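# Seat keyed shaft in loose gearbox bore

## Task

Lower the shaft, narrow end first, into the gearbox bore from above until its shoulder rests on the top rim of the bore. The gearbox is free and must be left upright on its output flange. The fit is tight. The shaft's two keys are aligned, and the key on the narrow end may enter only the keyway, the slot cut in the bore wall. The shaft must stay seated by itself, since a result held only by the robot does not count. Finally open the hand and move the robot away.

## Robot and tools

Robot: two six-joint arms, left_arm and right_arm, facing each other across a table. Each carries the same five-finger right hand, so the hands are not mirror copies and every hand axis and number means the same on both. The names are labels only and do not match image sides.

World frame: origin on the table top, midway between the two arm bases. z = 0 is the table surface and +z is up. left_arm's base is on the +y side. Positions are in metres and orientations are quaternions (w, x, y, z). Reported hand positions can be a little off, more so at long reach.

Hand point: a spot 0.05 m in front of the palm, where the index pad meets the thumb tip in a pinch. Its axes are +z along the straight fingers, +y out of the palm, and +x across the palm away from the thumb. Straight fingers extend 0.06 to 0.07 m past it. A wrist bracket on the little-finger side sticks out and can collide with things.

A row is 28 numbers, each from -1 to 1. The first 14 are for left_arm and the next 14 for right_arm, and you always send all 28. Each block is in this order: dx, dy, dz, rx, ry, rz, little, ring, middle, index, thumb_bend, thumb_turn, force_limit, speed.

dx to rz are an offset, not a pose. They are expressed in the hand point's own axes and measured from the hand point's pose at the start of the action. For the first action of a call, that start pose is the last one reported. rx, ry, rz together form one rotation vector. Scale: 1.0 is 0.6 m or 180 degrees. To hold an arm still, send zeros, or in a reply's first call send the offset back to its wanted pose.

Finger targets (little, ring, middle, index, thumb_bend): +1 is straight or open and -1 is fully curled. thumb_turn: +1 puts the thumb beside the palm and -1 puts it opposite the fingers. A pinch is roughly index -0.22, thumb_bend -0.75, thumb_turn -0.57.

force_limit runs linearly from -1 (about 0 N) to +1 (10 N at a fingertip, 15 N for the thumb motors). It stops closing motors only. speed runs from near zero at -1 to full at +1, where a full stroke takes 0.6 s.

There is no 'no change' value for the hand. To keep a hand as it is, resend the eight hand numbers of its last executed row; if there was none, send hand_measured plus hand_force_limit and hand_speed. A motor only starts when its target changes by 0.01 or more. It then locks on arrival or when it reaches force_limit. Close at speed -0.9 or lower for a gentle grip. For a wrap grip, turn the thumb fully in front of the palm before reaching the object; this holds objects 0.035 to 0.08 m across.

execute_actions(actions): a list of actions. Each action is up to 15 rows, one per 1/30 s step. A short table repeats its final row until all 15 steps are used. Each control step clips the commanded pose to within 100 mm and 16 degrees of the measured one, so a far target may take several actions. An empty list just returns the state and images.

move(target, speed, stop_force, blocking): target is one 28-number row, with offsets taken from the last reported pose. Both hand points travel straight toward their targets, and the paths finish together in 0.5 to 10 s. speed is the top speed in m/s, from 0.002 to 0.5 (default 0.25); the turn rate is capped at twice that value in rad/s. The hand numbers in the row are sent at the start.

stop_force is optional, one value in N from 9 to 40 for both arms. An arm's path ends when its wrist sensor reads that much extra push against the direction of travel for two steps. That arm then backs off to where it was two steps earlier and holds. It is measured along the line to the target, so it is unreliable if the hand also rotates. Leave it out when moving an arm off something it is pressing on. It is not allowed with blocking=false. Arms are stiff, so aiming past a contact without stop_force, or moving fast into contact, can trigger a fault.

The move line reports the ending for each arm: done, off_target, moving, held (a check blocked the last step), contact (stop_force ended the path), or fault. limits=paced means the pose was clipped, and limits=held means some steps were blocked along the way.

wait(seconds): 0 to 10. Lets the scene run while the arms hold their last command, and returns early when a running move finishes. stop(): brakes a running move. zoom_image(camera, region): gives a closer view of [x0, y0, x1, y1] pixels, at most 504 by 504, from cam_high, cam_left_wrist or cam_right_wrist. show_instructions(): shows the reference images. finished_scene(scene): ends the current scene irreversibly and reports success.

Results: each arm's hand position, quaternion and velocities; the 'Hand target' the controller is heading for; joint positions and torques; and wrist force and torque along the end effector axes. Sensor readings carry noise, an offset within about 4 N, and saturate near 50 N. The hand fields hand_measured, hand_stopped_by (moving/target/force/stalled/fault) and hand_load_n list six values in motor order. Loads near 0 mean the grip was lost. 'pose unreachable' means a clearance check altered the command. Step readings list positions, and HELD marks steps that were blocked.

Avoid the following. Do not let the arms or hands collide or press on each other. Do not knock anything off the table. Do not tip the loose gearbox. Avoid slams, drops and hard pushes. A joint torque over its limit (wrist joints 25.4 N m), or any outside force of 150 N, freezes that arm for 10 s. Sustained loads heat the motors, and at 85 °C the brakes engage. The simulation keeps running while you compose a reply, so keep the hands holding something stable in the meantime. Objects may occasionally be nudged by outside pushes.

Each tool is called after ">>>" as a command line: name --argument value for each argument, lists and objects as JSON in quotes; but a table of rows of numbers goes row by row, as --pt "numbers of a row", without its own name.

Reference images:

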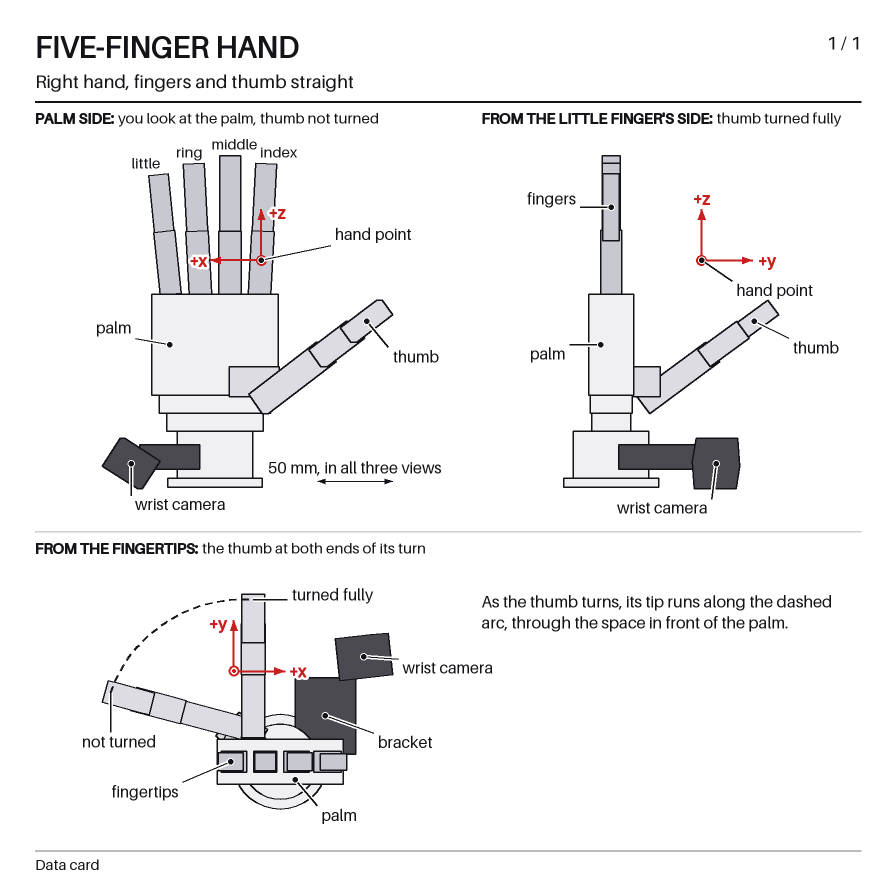

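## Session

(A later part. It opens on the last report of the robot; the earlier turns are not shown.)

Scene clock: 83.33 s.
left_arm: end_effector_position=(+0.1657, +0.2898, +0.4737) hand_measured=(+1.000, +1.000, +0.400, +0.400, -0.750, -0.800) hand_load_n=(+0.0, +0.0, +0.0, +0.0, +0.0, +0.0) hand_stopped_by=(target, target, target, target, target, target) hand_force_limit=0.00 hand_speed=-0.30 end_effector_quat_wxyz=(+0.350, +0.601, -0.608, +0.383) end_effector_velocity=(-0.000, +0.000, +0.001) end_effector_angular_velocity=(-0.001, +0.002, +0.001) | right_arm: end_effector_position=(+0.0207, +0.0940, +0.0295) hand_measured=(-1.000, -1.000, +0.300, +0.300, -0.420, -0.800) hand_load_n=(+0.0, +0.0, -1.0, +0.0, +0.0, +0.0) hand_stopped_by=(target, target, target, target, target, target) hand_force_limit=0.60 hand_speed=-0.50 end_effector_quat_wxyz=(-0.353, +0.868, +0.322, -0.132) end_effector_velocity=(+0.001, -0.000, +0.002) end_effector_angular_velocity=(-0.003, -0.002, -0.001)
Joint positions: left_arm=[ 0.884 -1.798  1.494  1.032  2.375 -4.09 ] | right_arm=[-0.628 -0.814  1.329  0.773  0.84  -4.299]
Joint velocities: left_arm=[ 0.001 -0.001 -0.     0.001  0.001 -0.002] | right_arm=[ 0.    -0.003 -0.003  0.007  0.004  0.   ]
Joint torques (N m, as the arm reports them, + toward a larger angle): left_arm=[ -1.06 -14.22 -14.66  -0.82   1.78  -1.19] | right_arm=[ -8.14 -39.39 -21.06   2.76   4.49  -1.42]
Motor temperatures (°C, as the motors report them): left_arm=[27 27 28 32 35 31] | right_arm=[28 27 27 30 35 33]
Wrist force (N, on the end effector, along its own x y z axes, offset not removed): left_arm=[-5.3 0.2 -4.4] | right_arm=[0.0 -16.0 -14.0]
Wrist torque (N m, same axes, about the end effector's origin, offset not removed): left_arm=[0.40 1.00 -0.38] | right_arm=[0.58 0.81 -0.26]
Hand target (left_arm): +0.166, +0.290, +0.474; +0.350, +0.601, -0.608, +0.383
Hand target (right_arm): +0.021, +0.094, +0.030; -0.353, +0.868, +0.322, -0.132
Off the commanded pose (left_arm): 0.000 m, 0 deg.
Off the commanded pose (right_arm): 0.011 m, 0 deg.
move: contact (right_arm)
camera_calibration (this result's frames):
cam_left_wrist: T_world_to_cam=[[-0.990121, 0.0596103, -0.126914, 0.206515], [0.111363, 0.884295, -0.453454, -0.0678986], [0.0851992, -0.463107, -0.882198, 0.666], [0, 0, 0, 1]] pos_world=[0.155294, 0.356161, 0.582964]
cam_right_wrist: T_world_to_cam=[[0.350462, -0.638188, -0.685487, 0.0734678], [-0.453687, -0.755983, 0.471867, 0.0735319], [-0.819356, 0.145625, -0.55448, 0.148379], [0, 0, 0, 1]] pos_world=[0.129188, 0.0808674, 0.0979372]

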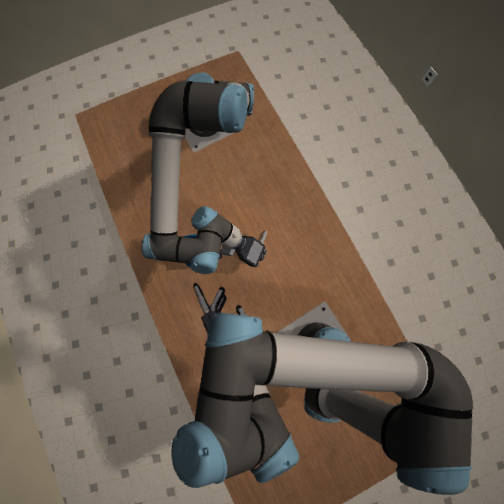

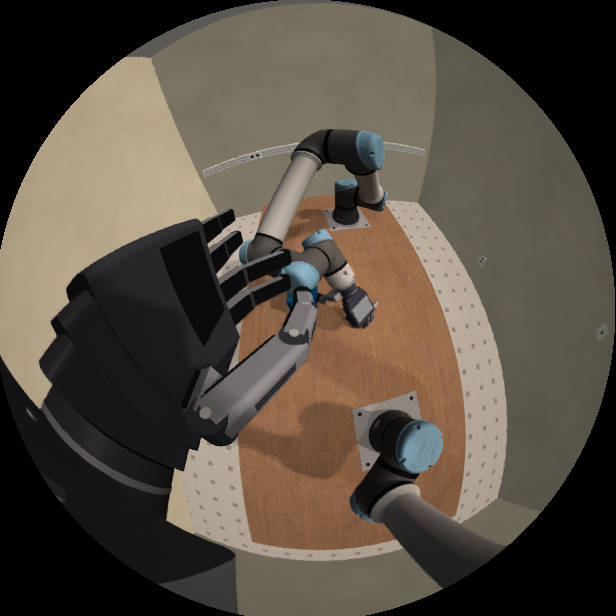

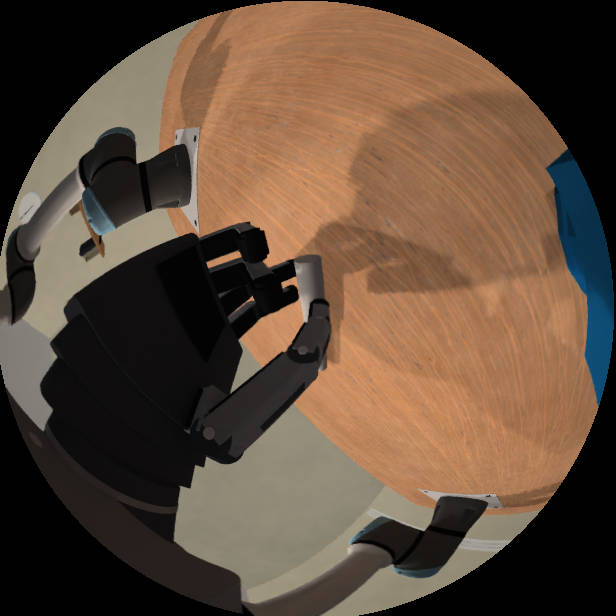

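>>> move --target '[0,0,0,0,0,0,1,1,0.4,0.4,-0.75,-0.8,0,-0.3,0,-0.002,-0.002,0,0,0,-1,-1,0.3,0.3,-0.42,-0.8,0.6,-0.5]' --speed 0.01

>>> move --target '[0,0,0,0,0,0,1,1,0.4,0.4,-0.75,-0.8,0,-0.3,0,0,0,0,0,0,-1,-1,0.12,0.12,-0.42,-0.8,-0.4,-0.8]'

>>> move --target '[0,0,0,0,0,0,1,1,0.4,0.4,-0.75,-0.8,0,-0.3,0,0.012,0.012,0,0,0,-1,-1,0.12,0.12,-0.42,-0.8,-0.4,-0.8]' --speed 0.006 --stop_force 9

>>> zoom_image --camera "cam_right_wrist" --region '[220, 200, 420, 400]'

Scene clock: 84.27 s.
left_arm: end_effector_position=(+0.1657, +0.2898, +0.4737) hand_measured=(+1.000, +1.000, +0.400, +0.400, -0.750, -0.800) hand_load_n=(+0.0, +0.0, +0.0, +0.0, +0.0, +0.0) hand_stopped_by=(target, target, target, target, target, target) hand_force_limit=0.00 hand_speed=-0.30 end_effector_quat_wxyz=(+0.350, +0.601, -0.608, +0.383) end_effector_velocity=(-0.000, -0.000, -0.000) end_effector_angular_velocity=(-0.000, +0.001, -0.001) | right_arm: end_effector_position=(+0.0207, +0.0940, +0.0312) hand_measured=(-1.000, -1.000, +0.300, +0.300, -0.420, -0.800) hand_load_n=(+0.0, +0.0, +0.0, +0.0, +0.0, +0.0) hand_stopped_by=(target, target, target, target, target, target) hand_force_limit=0.60 hand_speed=-0.50 end_effector_quat_wxyz=(-0.353, +0.868, +0.322, -0.132) end_effector_velocity=(+0.000, +0.000, +0.001) end_effector_angular_velocity=(+0.002, +0.000, +0.000)
Joint positions: left_arm=[ 0.884 -1.798  1.494  1.032  2.375 -4.09 ] | right_arm=[-0.628 -0.816  1.328  0.777  0.84  -4.299]
Joint velocities: left_arm=[-0.001  0.001  0.    -0.     0.001 -0.001] | right_arm=[-0.    -0.001 -0.001  0.    -0.001  0.   ]
Joint torques (N m, as the arm reports them, + toward a larger angle): left_arm=[ -1.33 -14.18 -14.49  -0.8    1.81  -1.29] | right_arm=[ -2.27 -50.95 -27.55   3.52  -3.56   1.59]
Motor temperatures (°C, as the motors report them): left_arm=[27 27 28 32 35 31] | right_arm=[28 27 27 30 35 33]
Wrist force (N, on the end effector, along its own x y z axes, offset not removed): left_arm=[-1.3 0.8 -0.1] | right_arm=[-1.3 -1.3 4.3]
Wrist torque (N m, same axes, about the end effector's origin, offset not removed): left_arm=[0.40 0.20 0.08] | right_arm=[-0.47 0.14 0.05]
Hand target (left_arm): +0.166, +0.290, +0.474; +0.350, +0.601, -0.608, +0.383
Hand target (right_arm): +0.021, +0.094, +0.031; -0.353, +0.868, +0.322, -0.132
Off the commanded pose (left_arm): 0.000 m, 0 deg.
Off the commanded pose (right_arm): 0.000 m, 0 deg.
move: done
camera_calibration (this result's frames):
cam_left_wrist: T_world_to_cam=[[-0.990121, 0.0596105, -0.126915, 0.206515], [0.111363, 0.884295, -0.453454, -0.0678985], [0.0851993, -0.463108, -0.882197, 0.666], [0, 0, 0, 1]] pos_world=[0.155294, 0.356161, 0.582964]
cam_right_wrist: T_world_to_cam=[[0.350498, -0.638203, -0.685454, 0.0746017], [-0.453735, -0.755968, 0.471844, 0.0727664], [-0.819314, 0.145634, -0.554541, 0.149316], [0, 0, 0, 1]] pos_world=[0.129206, 0.0808746, 0.0996037]

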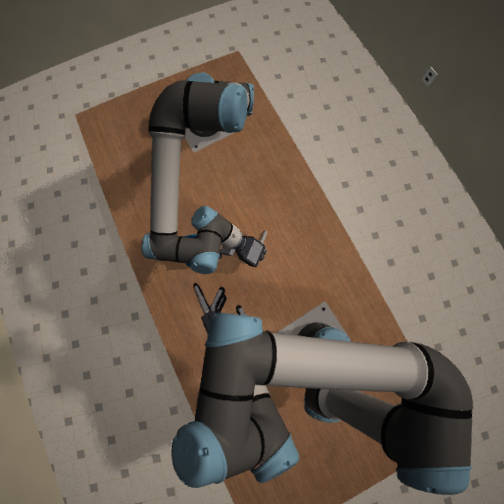

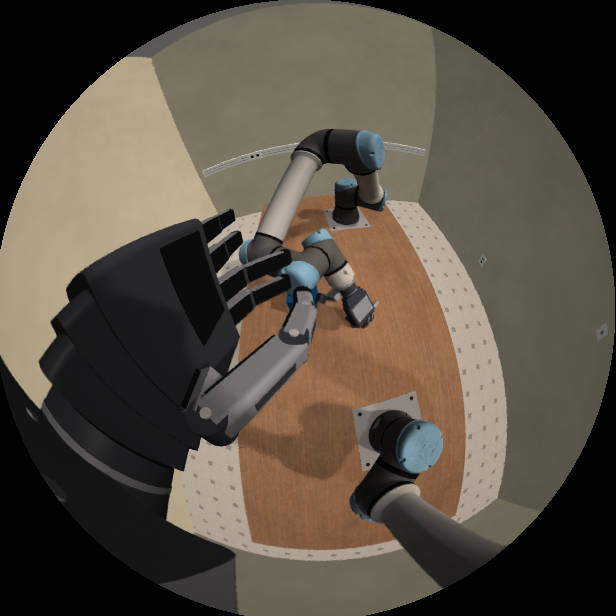

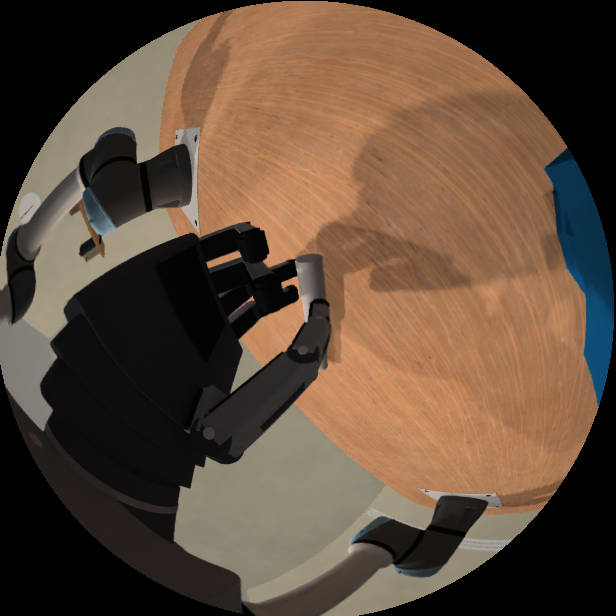

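Scene clock: 85.07 s.
left_arm: end_effector_position=(+0.1657, +0.2898, +0.4737) hand_measured=(+1.000, +1.000, +0.400, +0.400, -0.750, -0.800) hand_load_n=(+0.0, +0.0, +0.0, +0.0, +0.0, +0.0) hand_stopped_by=(target, target, target, target, target, target) hand_force_limit=0.00 hand_speed=-0.30 end_effector_quat_wxyz=(+0.350, +0.601, -0.608, +0.383) end_effector_velocity=(-0.000, +0.000, +0.000) end_effector_angular_velocity=(-0.001, -0.002, -0.001) | right_arm: end_effector_position=(+0.0207, +0.0940, +0.0312) hand_measured=(-1.000, -1.000, +0.120, +0.120, -0.420, -0.800) hand_load_n=(+0.0, +0.0, +0.0, +0.5, +0.0, +0.0) hand_stopped_by=(target, target, target, target, target, target) hand_force_limit=-0.40 hand_speed=-0.80 end_effector_quat_wxyz=(-0.353, +0.868, +0.322, -0.132) end_effector_velocity=(-0.000, +0.000, +0.000) end_effector_angular_velocity=(+0.001, +0.000, +0.001)
Joint positions: left_arm=[ 0.884 -1.798  1.494  1.032  2.375 -4.09 ] | right_arm=[-0.628 -0.816  1.328  0.777  0.84  -4.299]
Joint velocities: left_arm=[ 0.    -0.001  0.001 -0.001  0.001  0.001] | right_arm=[ 0.001  0.    -0.001 -0.    -0.001 -0.   ]
Joint torques (N m, as the arm reports them, + toward a larger angle): left_arm=[ -1.52 -14.69 -14.2   -0.8    1.67  -1.26] | right_arm=[ -3.33 -47.28 -26.08   1.77  -1.42   1.39]
Motor temperatures (°C, as the motors report them): left_arm=[27 27 28 32 35 31] | right_arm=[28 27 27 30 35 33]
Wrist force (N, on the end effector, along its own x y z axes, offset not removed): left_arm=[-5.2 1.4 -0.1] | right_arm=[0.8 0.3 -0.4]
Wrist torque (N m, same axes, about the end effector's origin, offset not removed): left_arm=[0.39 0.79 -0.16] | right_arm=[0.08 -0.06 0.44]
Hand target (left_arm): +0.166, +0.290, +0.474; +0.350, +0.601, -0.608, +0.383
Hand target (right_arm): +0.021, +0.094, +0.031; -0.353, +0.868, +0.322, -0.132
Off the commanded pose (left_arm): 0.000 m, 0 deg.
Off the commanded pose (right_arm): 0.000 m, 0 deg.
move: done
camera_calibration (this result's frames):
cam_left_wrist: T_world_to_cam=[[-0.990121, 0.0596103, -0.126914, 0.206515], [0.111363, 0.884295, -0.453454, -0.0678987], [0.0851992, -0.463107, -0.882198, 0.666], [0, 0, 0, 1]] pos_world=[0.155294, 0.356162, 0.582964]
cam_right_wrist: T_world_to_cam=[[0.350482, -0.638191, -0.685474, 0.0746175], [-0.453717, -0.755977, 0.471846, 0.0727575], [-0.819331, 0.145638, -0.554515, 0.149319], [0, 0, 0, 1]] pos_world=[0.129201, 0.0808767, 0.0996178]

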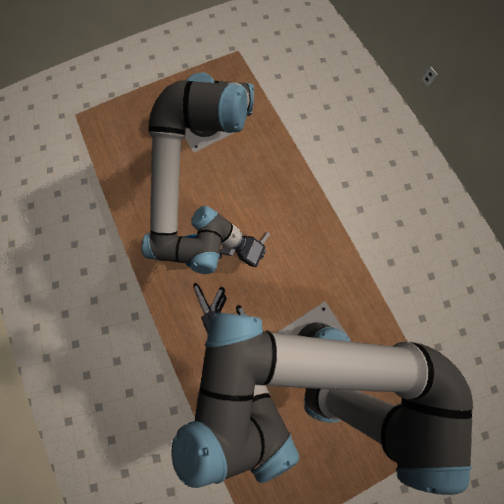

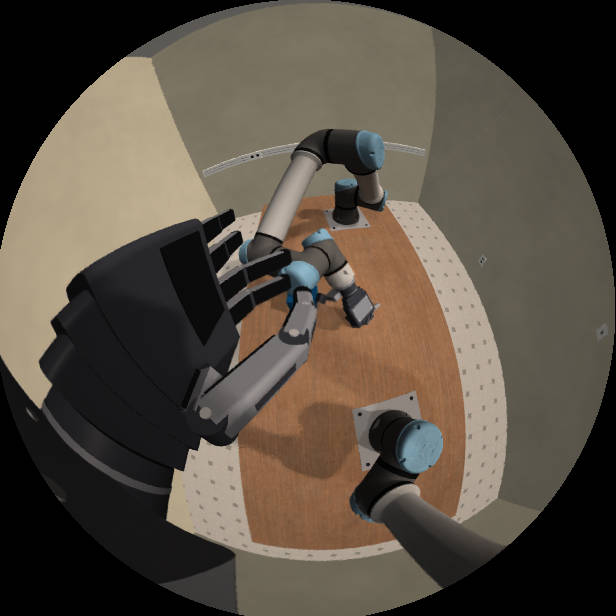

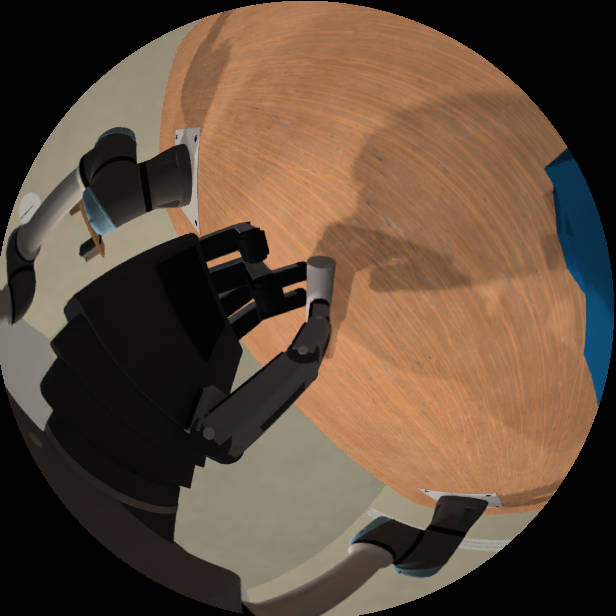

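Scene clock: 86.03 s.
left_arm: end_effector_position=(+0.1657, +0.2898, +0.4737) hand_measured=(+1.000, +1.000, +0.400, +0.400, -0.750, -0.800) hand_load_n=(+0.0, +0.0, +0.0, +0.0, +0.0, +0.0) hand_stopped_by=(target, target, target, target, target, target) hand_force_limit=0.00 hand_speed=-0.30 end_effector_quat_wxyz=(+0.350, +0.601, -0.608, +0.383) end_effector_velocity=(-0.000, +0.000, -0.000) end_effector_angular_velocity=(+0.001, +0.003, +0.001) | right_arm: end_effector_position=(+0.0206, +0.0939, +0.0275) hand_measured=(-1.000, -1.000, +0.120, +0.120, -0.420, -0.800) hand_load_n=(+0.0, +0.0, -1.5, +0.0, +0.0, +0.0) hand_stopped_by=(target, target, target, target, target, target) hand_force_limit=-0.40 hand_speed=-0.80 end_effector_quat_wxyz=(-0.353, +0.868, +0.322, -0.132) end_effector_velocity=(-0.000, -0.001, +0.002) end_effector_angular_velocity=(-0.003, +0.001, -0.001)
Joint positions: left_arm=[ 0.884 -1.798  1.494  1.032  2.375 -4.09 ] | right_arm=[-0.628 -0.811  1.331  0.77   0.84  -4.299]
Joint velocities: left_arm=[-0.     0.     0.001  0.001 -0.    -0.002] | right_arm=[-0.    -0.002 -0.001  0.006  0.001 -0.   ]
Joint torques (N m, as the arm reports them, + toward a larger angle): left_arm=[ -1.99 -14.7  -14.59  -0.83   1.64  -1.32] | right_arm=[-10.4  -42.65 -21.49   3.33   3.19  -1.24]
Motor temperatures (°C, as the motors report them): left_arm=[27 27 28 32 35 31] | right_arm=[28 27 27 30 35 33]
Wrist force (N, on the end effector, along its own x y z axes, offset not removed): left_arm=[0.0 -0.2 1.8] | right_arm=[0.9 -15.0 -8.2]
Wrist torque (N m, same axes, about the end effector's origin, offset not removed): left_arm=[-0.09 -0.18 0.19] | right_arm=[0.14 0.61 -0.18]
Hand target (left_arm): +0.166, +0.290, +0.474; +0.350, +0.601, -0.608, +0.383
Hand target (right_arm): +0.021, +0.094, +0.028; -0.353, +0.868, +0.322, -0.132
Off the commanded pose (left_arm): 0.000 m, 0 deg.
Off the commanded pose (right_arm): 0.006 m, 0 deg.
move: contact (right_arm)
camera_calibration (this result's frames):
cam_left_wrist: T_world_to_cam=[[-0.990121, 0.0596104, -0.126914, 0.206515], [0.111363, 0.884295, -0.453454, -0.0678987], [0.0851991, -0.463107, -0.882198, 0.666], [0, 0, 0, 1]] pos_world=[0.155294, 0.356162, 0.582964]
cam_right_wrist: T_world_to_cam=[[0.350376, -0.638234, -0.685488, 0.0720461], [-0.453487, -0.755976, 0.47207, 0.0743812], [-0.819504, 0.145458, -0.554307, 0.147197], [0, 0, 0, 1]] pos_world=[0.129116, 0.0808018, 0.0958657]

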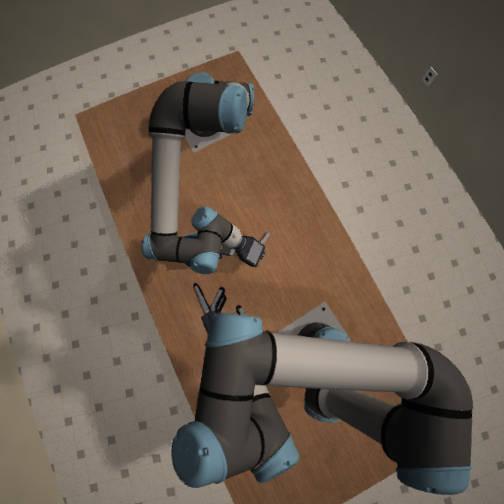

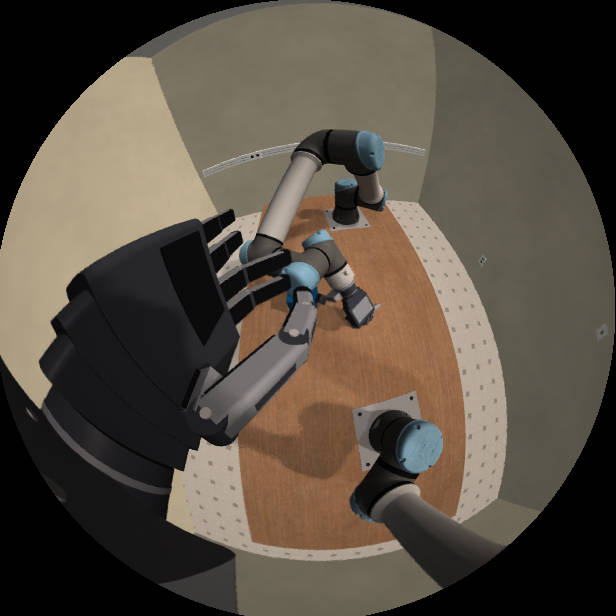

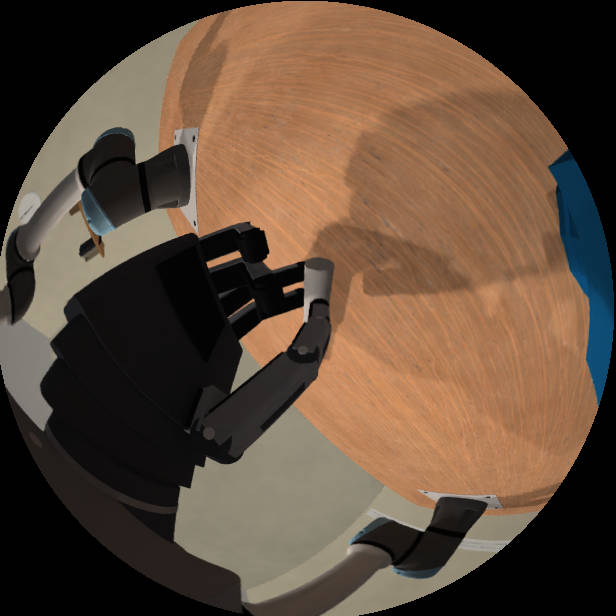

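Region (220, 200, 420, 400) of cam_right_wrist's 616x616 image, scaled by 2.520, with more detail than that image has.

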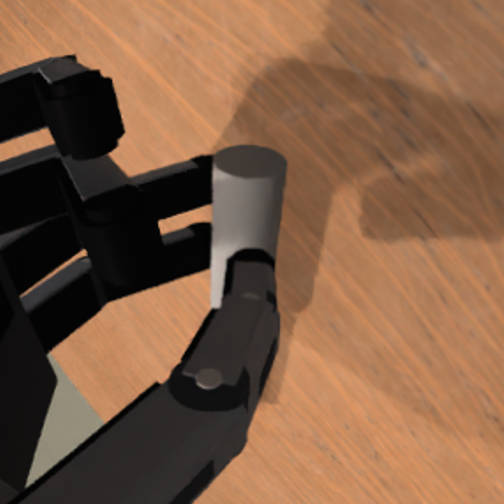

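>>> execute_actions --actions '[]'

Scene clock: 86.70 s.
left_arm: end_effector_position=(+0.1657, +0.2898, +0.4737) hand_measured=(+1.000, +1.000, +0.400, +0.400, -0.750, -0.800) hand_load_n=(+0.0, +0.0, +0.0, +0.0, +0.0, +0.0) hand_stopped_by=(target, target, target, target, target, target) hand_force_limit=0.00 hand_speed=-0.30 end_effector_quat_wxyz=(+0.350, +0.601, -0.608, +0.383) end_effector_velocity=(-0.000, +0.000, -0.001) end_effector_angular_velocity=(+0.002, +0.002, +0.001) | right_arm: end_effector_position=(+0.0207, +0.0940, +0.0278) hand_measured=(-1.000, -1.000, +0.120, +0.120, -0.420, -0.800) hand_load_n=(+0.0, +0.0, -0.5, +0.5, +0.0, +0.0) hand_stopped_by=(target, target, target, target, target, target) hand_force_limit=-0.40 hand_speed=-0.80 end_effector_quat_wxyz=(-0.353, +0.868, +0.322, -0.132) end_effector_velocity=(+0.001, +0.001, -0.000) end_effector_angular_velocity=(+0.002, -0.002, -0.000)
Joint positions: left_arm=[ 0.884 -1.798  1.494  1.032  2.375 -4.09 ] | right_arm=[-0.628 -0.812  1.33   0.77   0.84  -4.299]
Joint velocities: left_arm=[ 0.001  0.     0.001  0.002 -0.001  0.001] | right_arm=[-0.     0.    -0.001 -0.002  0.    -0.   ]
Joint torques (N m, as the arm reports them, + toward a larger angle): left_arm=[ -1.45 -15.02 -14.19  -0.93   1.69  -1.24] | right_arm=[-10.65 -46.92 -25.08   3.04   2.72   0.45]
Motor temperatures (°C, as the motors report them): left_arm=[27 27 28 32 35 31] | right_arm=[28 27 27 30 35 33]
Wrist force (N, on the end effector, along its own x y z axes, offset not removed): left_arm=[-4.7 -0.4 2.0] | right_arm=[1.7 -11.6 -1.9]
Wrist torque (N m, same axes, about the end effector's origin, offset not removed): left_arm=[-0.19 0.74 -0.32] | right_arm=[-0.73 -0.12 -0.03]
Hand target (left_arm): +0.166, +0.290, +0.474; +0.350, +0.601, -0.608, +0.383
Hand target (right_arm): +0.021, +0.094, +0.028; -0.353, +0.868, +0.322, -0.132
Off the commanded pose (left_arm): 0.000 m, 0 deg.
Off the commanded pose (right_arm): 0.007 m, 0 deg.
camera_calibration (this result's frames):
cam_left_wrist: T_world_to_cam=[[-0.990121, 0.0596105, -0.126914, 0.206515], [0.111363, 0.884295, -0.453454, -0.0678984], [0.0851991, -0.463108, -0.882197, 0.666], [0, 0, 0, 1]] pos_world=[0.155294, 0.356162, 0.582964]
cam_right_wrist: T_world_to_cam=[[0.35056, -0.638162, -0.685461, 0.0722345], [-0.453684, -0.756013, 0.471822, 0.0743686], [-0.819316, 0.145581, -0.554552, 0.14741], [0, 0, 0, 1]] pos_world=[0.129193, 0.0808609, 0.0961718]

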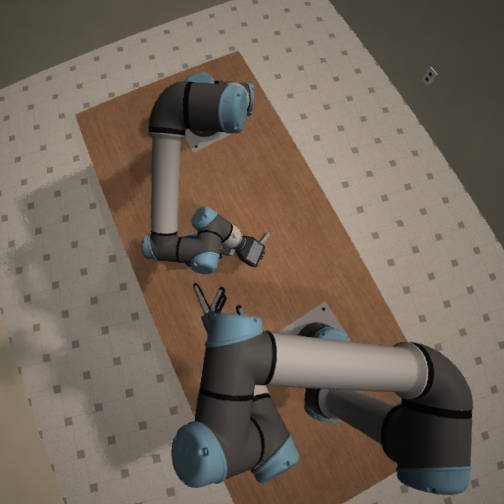

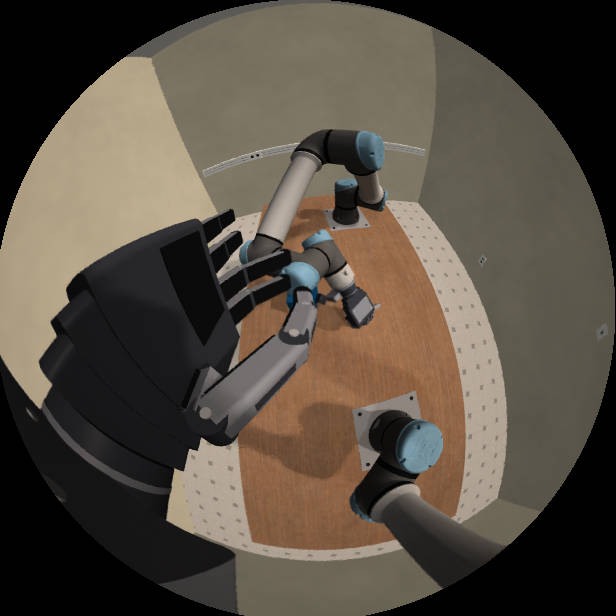

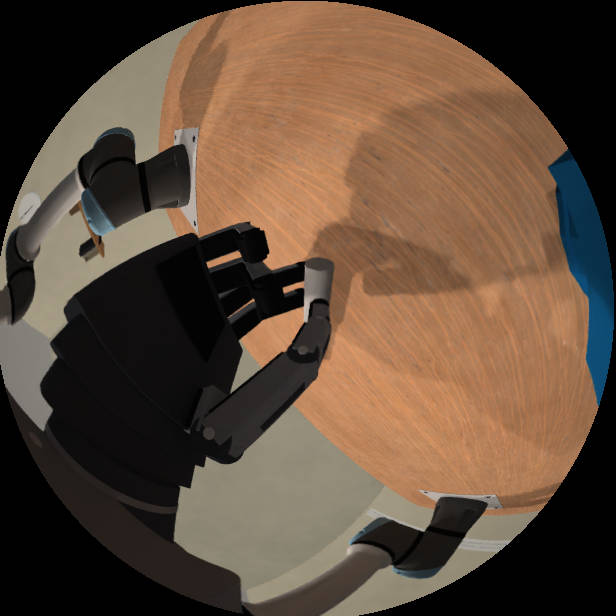

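>>> move --target '[0,0,0,0,0,0,1,1,0.4,0.4,-0.75,-0.8,0,-0.3, 0,-0.04,-0.04,0.156,0,0,-1,-1,0.35,0.35,-0.5,-0.8,-0.4,-0.3]' --speed 0.15

>>> zoom_image --camera "cam_right_wrist" --region '[200,200,450,450]'

Scene clock: 98.70 s.
left_arm: end_effector_position=(+0.1657, +0.2898, +0.4737) hand_measured=(+1.000, +1.000, +0.400, +0.400, -0.750, -0.800) hand_load_n=(+0.0, +0.0, +0.0, +0.0, +0.0, +0.0) hand_stopped_by=(target, target, target, target, target, target) hand_force_limit=0.00 hand_speed=-0.30 end_effector_quat_wxyz=(+0.350, +0.601, -0.608, +0.383) end_effector_velocity=(+0.000, +0.000, +0.000) end_effector_angular_velocity=(+0.000, +0.000, +0.002) | right_arm: end_effector_position=(+0.0199, +0.0949, +0.0635) hand_measured=(-1.000, -1.000, +0.350, +0.350, -0.500, -0.800) hand_load_n=(+0.0, +0.0, +0.0, +0.0, +0.0, +0.0) hand_stopped_by=(target, target, target, target, target, target) hand_force_limit=-0.40 hand_speed=-0.30 end_effector_quat_wxyz=(-0.544, +0.762, +0.286, -0.203) end_effector_velocity=(+0.001, +0.000, -0.000) end_effector_angular_velocity=(-0.000, -0.001, -0.001)
Joint positions: left_arm=[ 0.884 -1.798  1.494  1.032  2.375 -4.09 ] | right_arm=[-0.786 -0.847  1.51   0.522  0.359 -4.306]
Joint velocities: left_arm=[ 0.001 -0.001 -0.     0.    -0.001 -0.001] | right_arm=[-0.     0.    -0.001  0.     0.001 -0.   ]
Joint torques (N m, as the arm reports them, + toward a larger angle): left_arm=[ -1.76 -14.88 -14.83  -1.06   1.87  -1.52] | right_arm=[ -1.13 -35.51 -15.61   2.02  -0.9    0.12]
Motor temperatures (°C, as the motors report them): left_arm=[27 27 28 32 35 31] | right_arm=[28 27 27 30 35 33]
Wrist force (N, on the end effector, along its own x y z axes, offset not removed): left_arm=[-2.3 0.7 3.3] | right_arm=[-10.0 -25.2 -2.4]
Wrist torque (N m, same axes, about the end effector's origin, offset not removed): left_arm=[-0.04 0.20 -0.20] | right_arm=[-3.27 1.71 -2.14]
Hand target (left_arm): +0.166, +0.290, +0.474; +0.350, +0.601, -0.608, +0.383
Hand target (right_arm): +0.020, +0.095, +0.063; -0.544, +0.762, +0.286, -0.203
Off the commanded pose (left_arm): 0.000 m, 0 deg.
Off the commanded pose (right_arm): 0.002 m, 1 deg.
FORCE FAULT: contact force on the right arm reached its limit, and that arm stopped for 10 seconds. The contact can be on any part of that arm, not only on its tool. That time counts as 19 of the actions that you can send in this scene. That arm's remaining commands of this call were not run. That arm holds still and accepts commands again. Move the arm away from the contact; if what it grips holds it there, let go first. Pushing or pulling that hard again can fault the arm again.
move: fault (right_arm)
camera_calibration (this result's frames):
cam_left_wrist: T_world_to_cam=[[-0.990121, 0.0596105, -0.126914, 0.206515], [0.111363, 0.884295, -0.453454, -0.0678986], [0.0851992, -0.463108, -0.882198, 0.666], [0, 0, 0, 1]] pos_world=[0.155294, 0.356161, 0.582964]
cam_right_wrist: T_world_to_cam=[[0.105088, -0.344689, -0.932816, 0.09026], [-0.331143, -0.896608, 0.294004, 0.0800103], [-0.937711, 0.277999, -0.208364, 0.134303], [0, 0, 0, 1]] pos_world=[0.142947, 0.0655135, 0.0886565]

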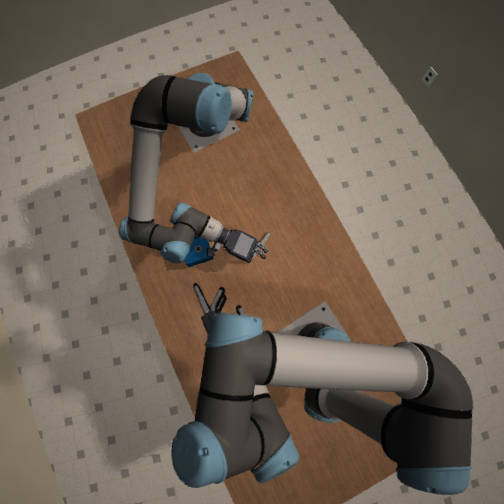

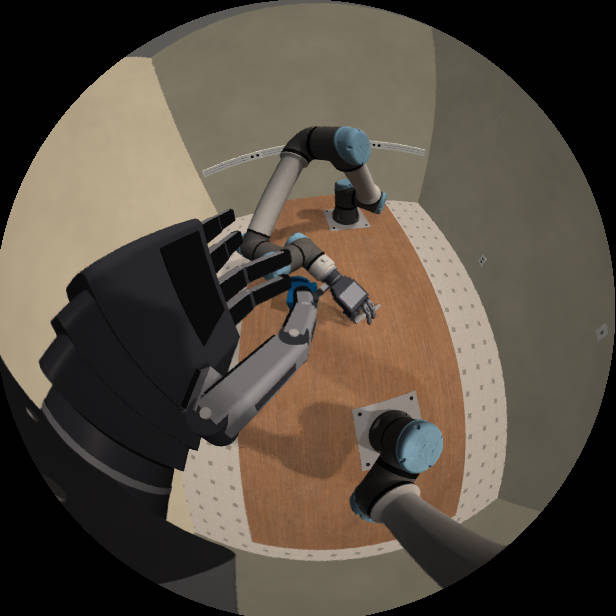

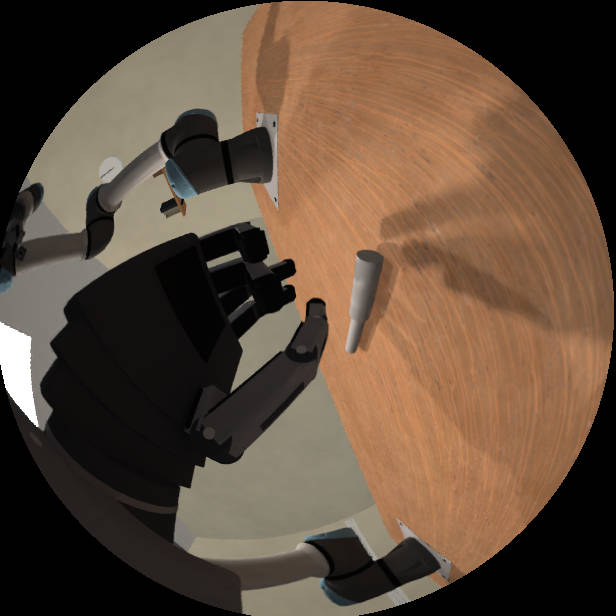

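Region (200, 200, 450, 450) of cam_right_wrist's 616x616 image, scaled by 2.016, with more detail than that image has.

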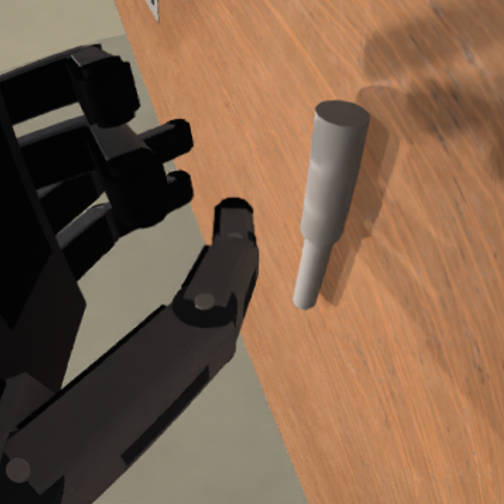

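>>> move --target '[0,0,0,0,0,0,1,1,0.4,0.4,-0.75,-0.8,0,-0.3, 0,-0.11,-0.033,-0.4,0,0,-1,-1,-1,1,-0.5,-0.8,-0.4,0.3]'

Scene clock: 102.10 s.
left_arm: end_effector_position=(+0.1657, +0.2898, +0.4737) hand_measured=(+1.000, +1.000, +0.400, +0.400, -0.750, -0.800) hand_load_n=(+0.0, +0.0, +0.0, +0.0, +0.0, +0.0) hand_stopped_by=(target, target, target, target, target, target) hand_force_limit=0.00 hand_speed=-0.30 end_effector_quat_wxyz=(+0.350, +0.601, -0.608, +0.383) end_effector_velocity=(+0.000, -0.000, -0.001) end_effector_angular_velocity=(+0.000, -0.000, +0.000) | right_arm: end_effector_position=(+0.0177, +0.0965, +0.1321) hand_measured=(-1.000, -1.000, -0.580, +1.000, -0.500, -0.800) hand_load_n=(+0.0, +0.0, +1.0, +0.0, +0.5, +3.0) hand_stopped_by=(target, target, force, target, target, target) hand_force_limit=-0.40 hand_speed=0.30 end_effector_quat_wxyz=(+0.007, +0.937, +0.350, +0.005) end_effector_velocity=(+0.000, +0.001, +0.000) end_effector_angular_velocity=(-0.011, -0.003, -0.002)
Joint positions: left_arm=[ 0.884 -1.798  1.494  1.032  2.375 -4.09 ] | right_arm=[-0.326 -0.502  0.467  1.613  1.587 -4.112]
Joint velocities: left_arm=[-0.     0.     0.001 -0.002 -0.001 -0.   ] | right_arm=[ 0.002  0.019 -0.033  0.024  0.005  0.003]
Joint torques (N m, as the arm reports them, + toward a larger angle): left_arm=[ -1.78 -14.79 -14.7   -0.97   1.75  -1.43] | right_arm=[ 13.47 -44.72 -28.66   4.07   2.55   1.74]
Motor temperatures (°C, as the motors report them): left_arm=[27 27 28 32 35 31] | right_arm=[28 27 27 30 35 33]
Wrist force (N, on the end effector, along its own x y z axes, offset not removed): left_arm=[-3.5 -0.3 -0.9] | right_arm=[-0.9 -2.2 0.8]
Wrist torque (N m, same axes, about the end effector's origin, offset not removed): left_arm=[0.12 0.46 -0.15] | right_arm=[-0.52 0.31 -0.03]
Hand target (left_arm): +0.166, +0.290, +0.474; +0.350, +0.601, -0.608, +0.383
Hand target (right_arm): +0.018, +0.097, +0.132; +0.008, +0.937, +0.350, +0.005
Off the commanded pose (left_arm): 0.000 m, 0 deg.
Off the commanded pose (right_arm): 0.000 m, 0 deg.
move: done
camera_calibration (this result's frames):
cam_left_wrist: T_world_to_cam=[[-0.990121, 0.0596101, -0.126914, 0.206515], [0.111363, 0.884295, -0.453454, -0.0678985], [0.0851992, -0.463108, -0.882198, 0.666], [0, 0, 0, 1]] pos_world=[0.155294, 0.356162, 0.582964]
cam_right_wrist: T_world_to_cam=[[0.535967, -0.843903, 0.0238188, 0.0692844], [-0.725405, -0.445908, 0.524361, -0.00639294], [-0.431889, -0.298318, -0.851163, 0.277686], [0, 0, 0, 1]] pos_world=[0.0781579, 0.138458, 0.238058]

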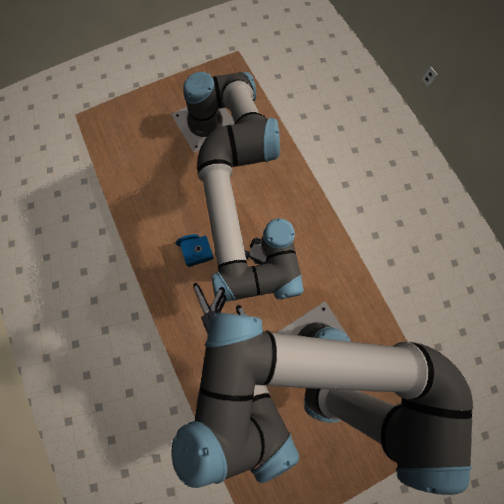

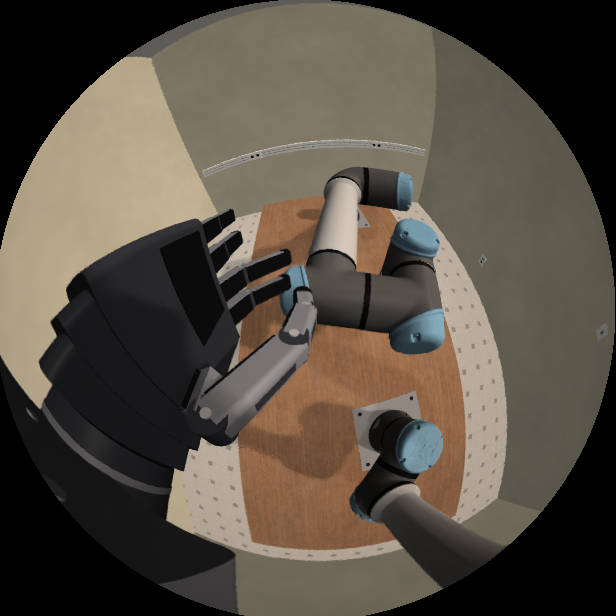

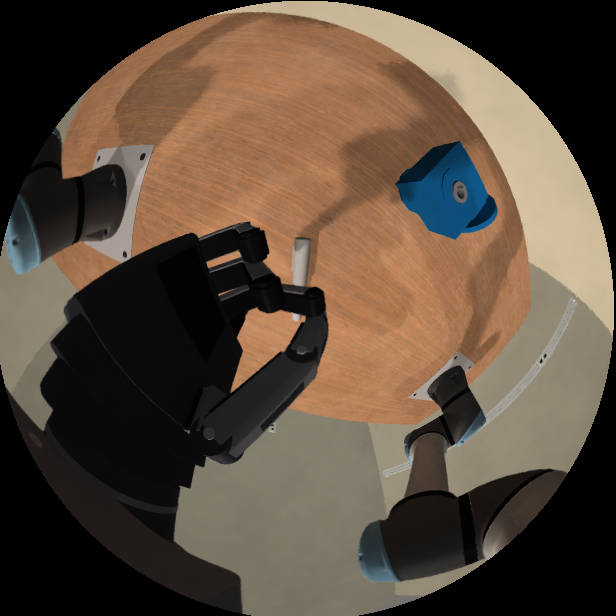

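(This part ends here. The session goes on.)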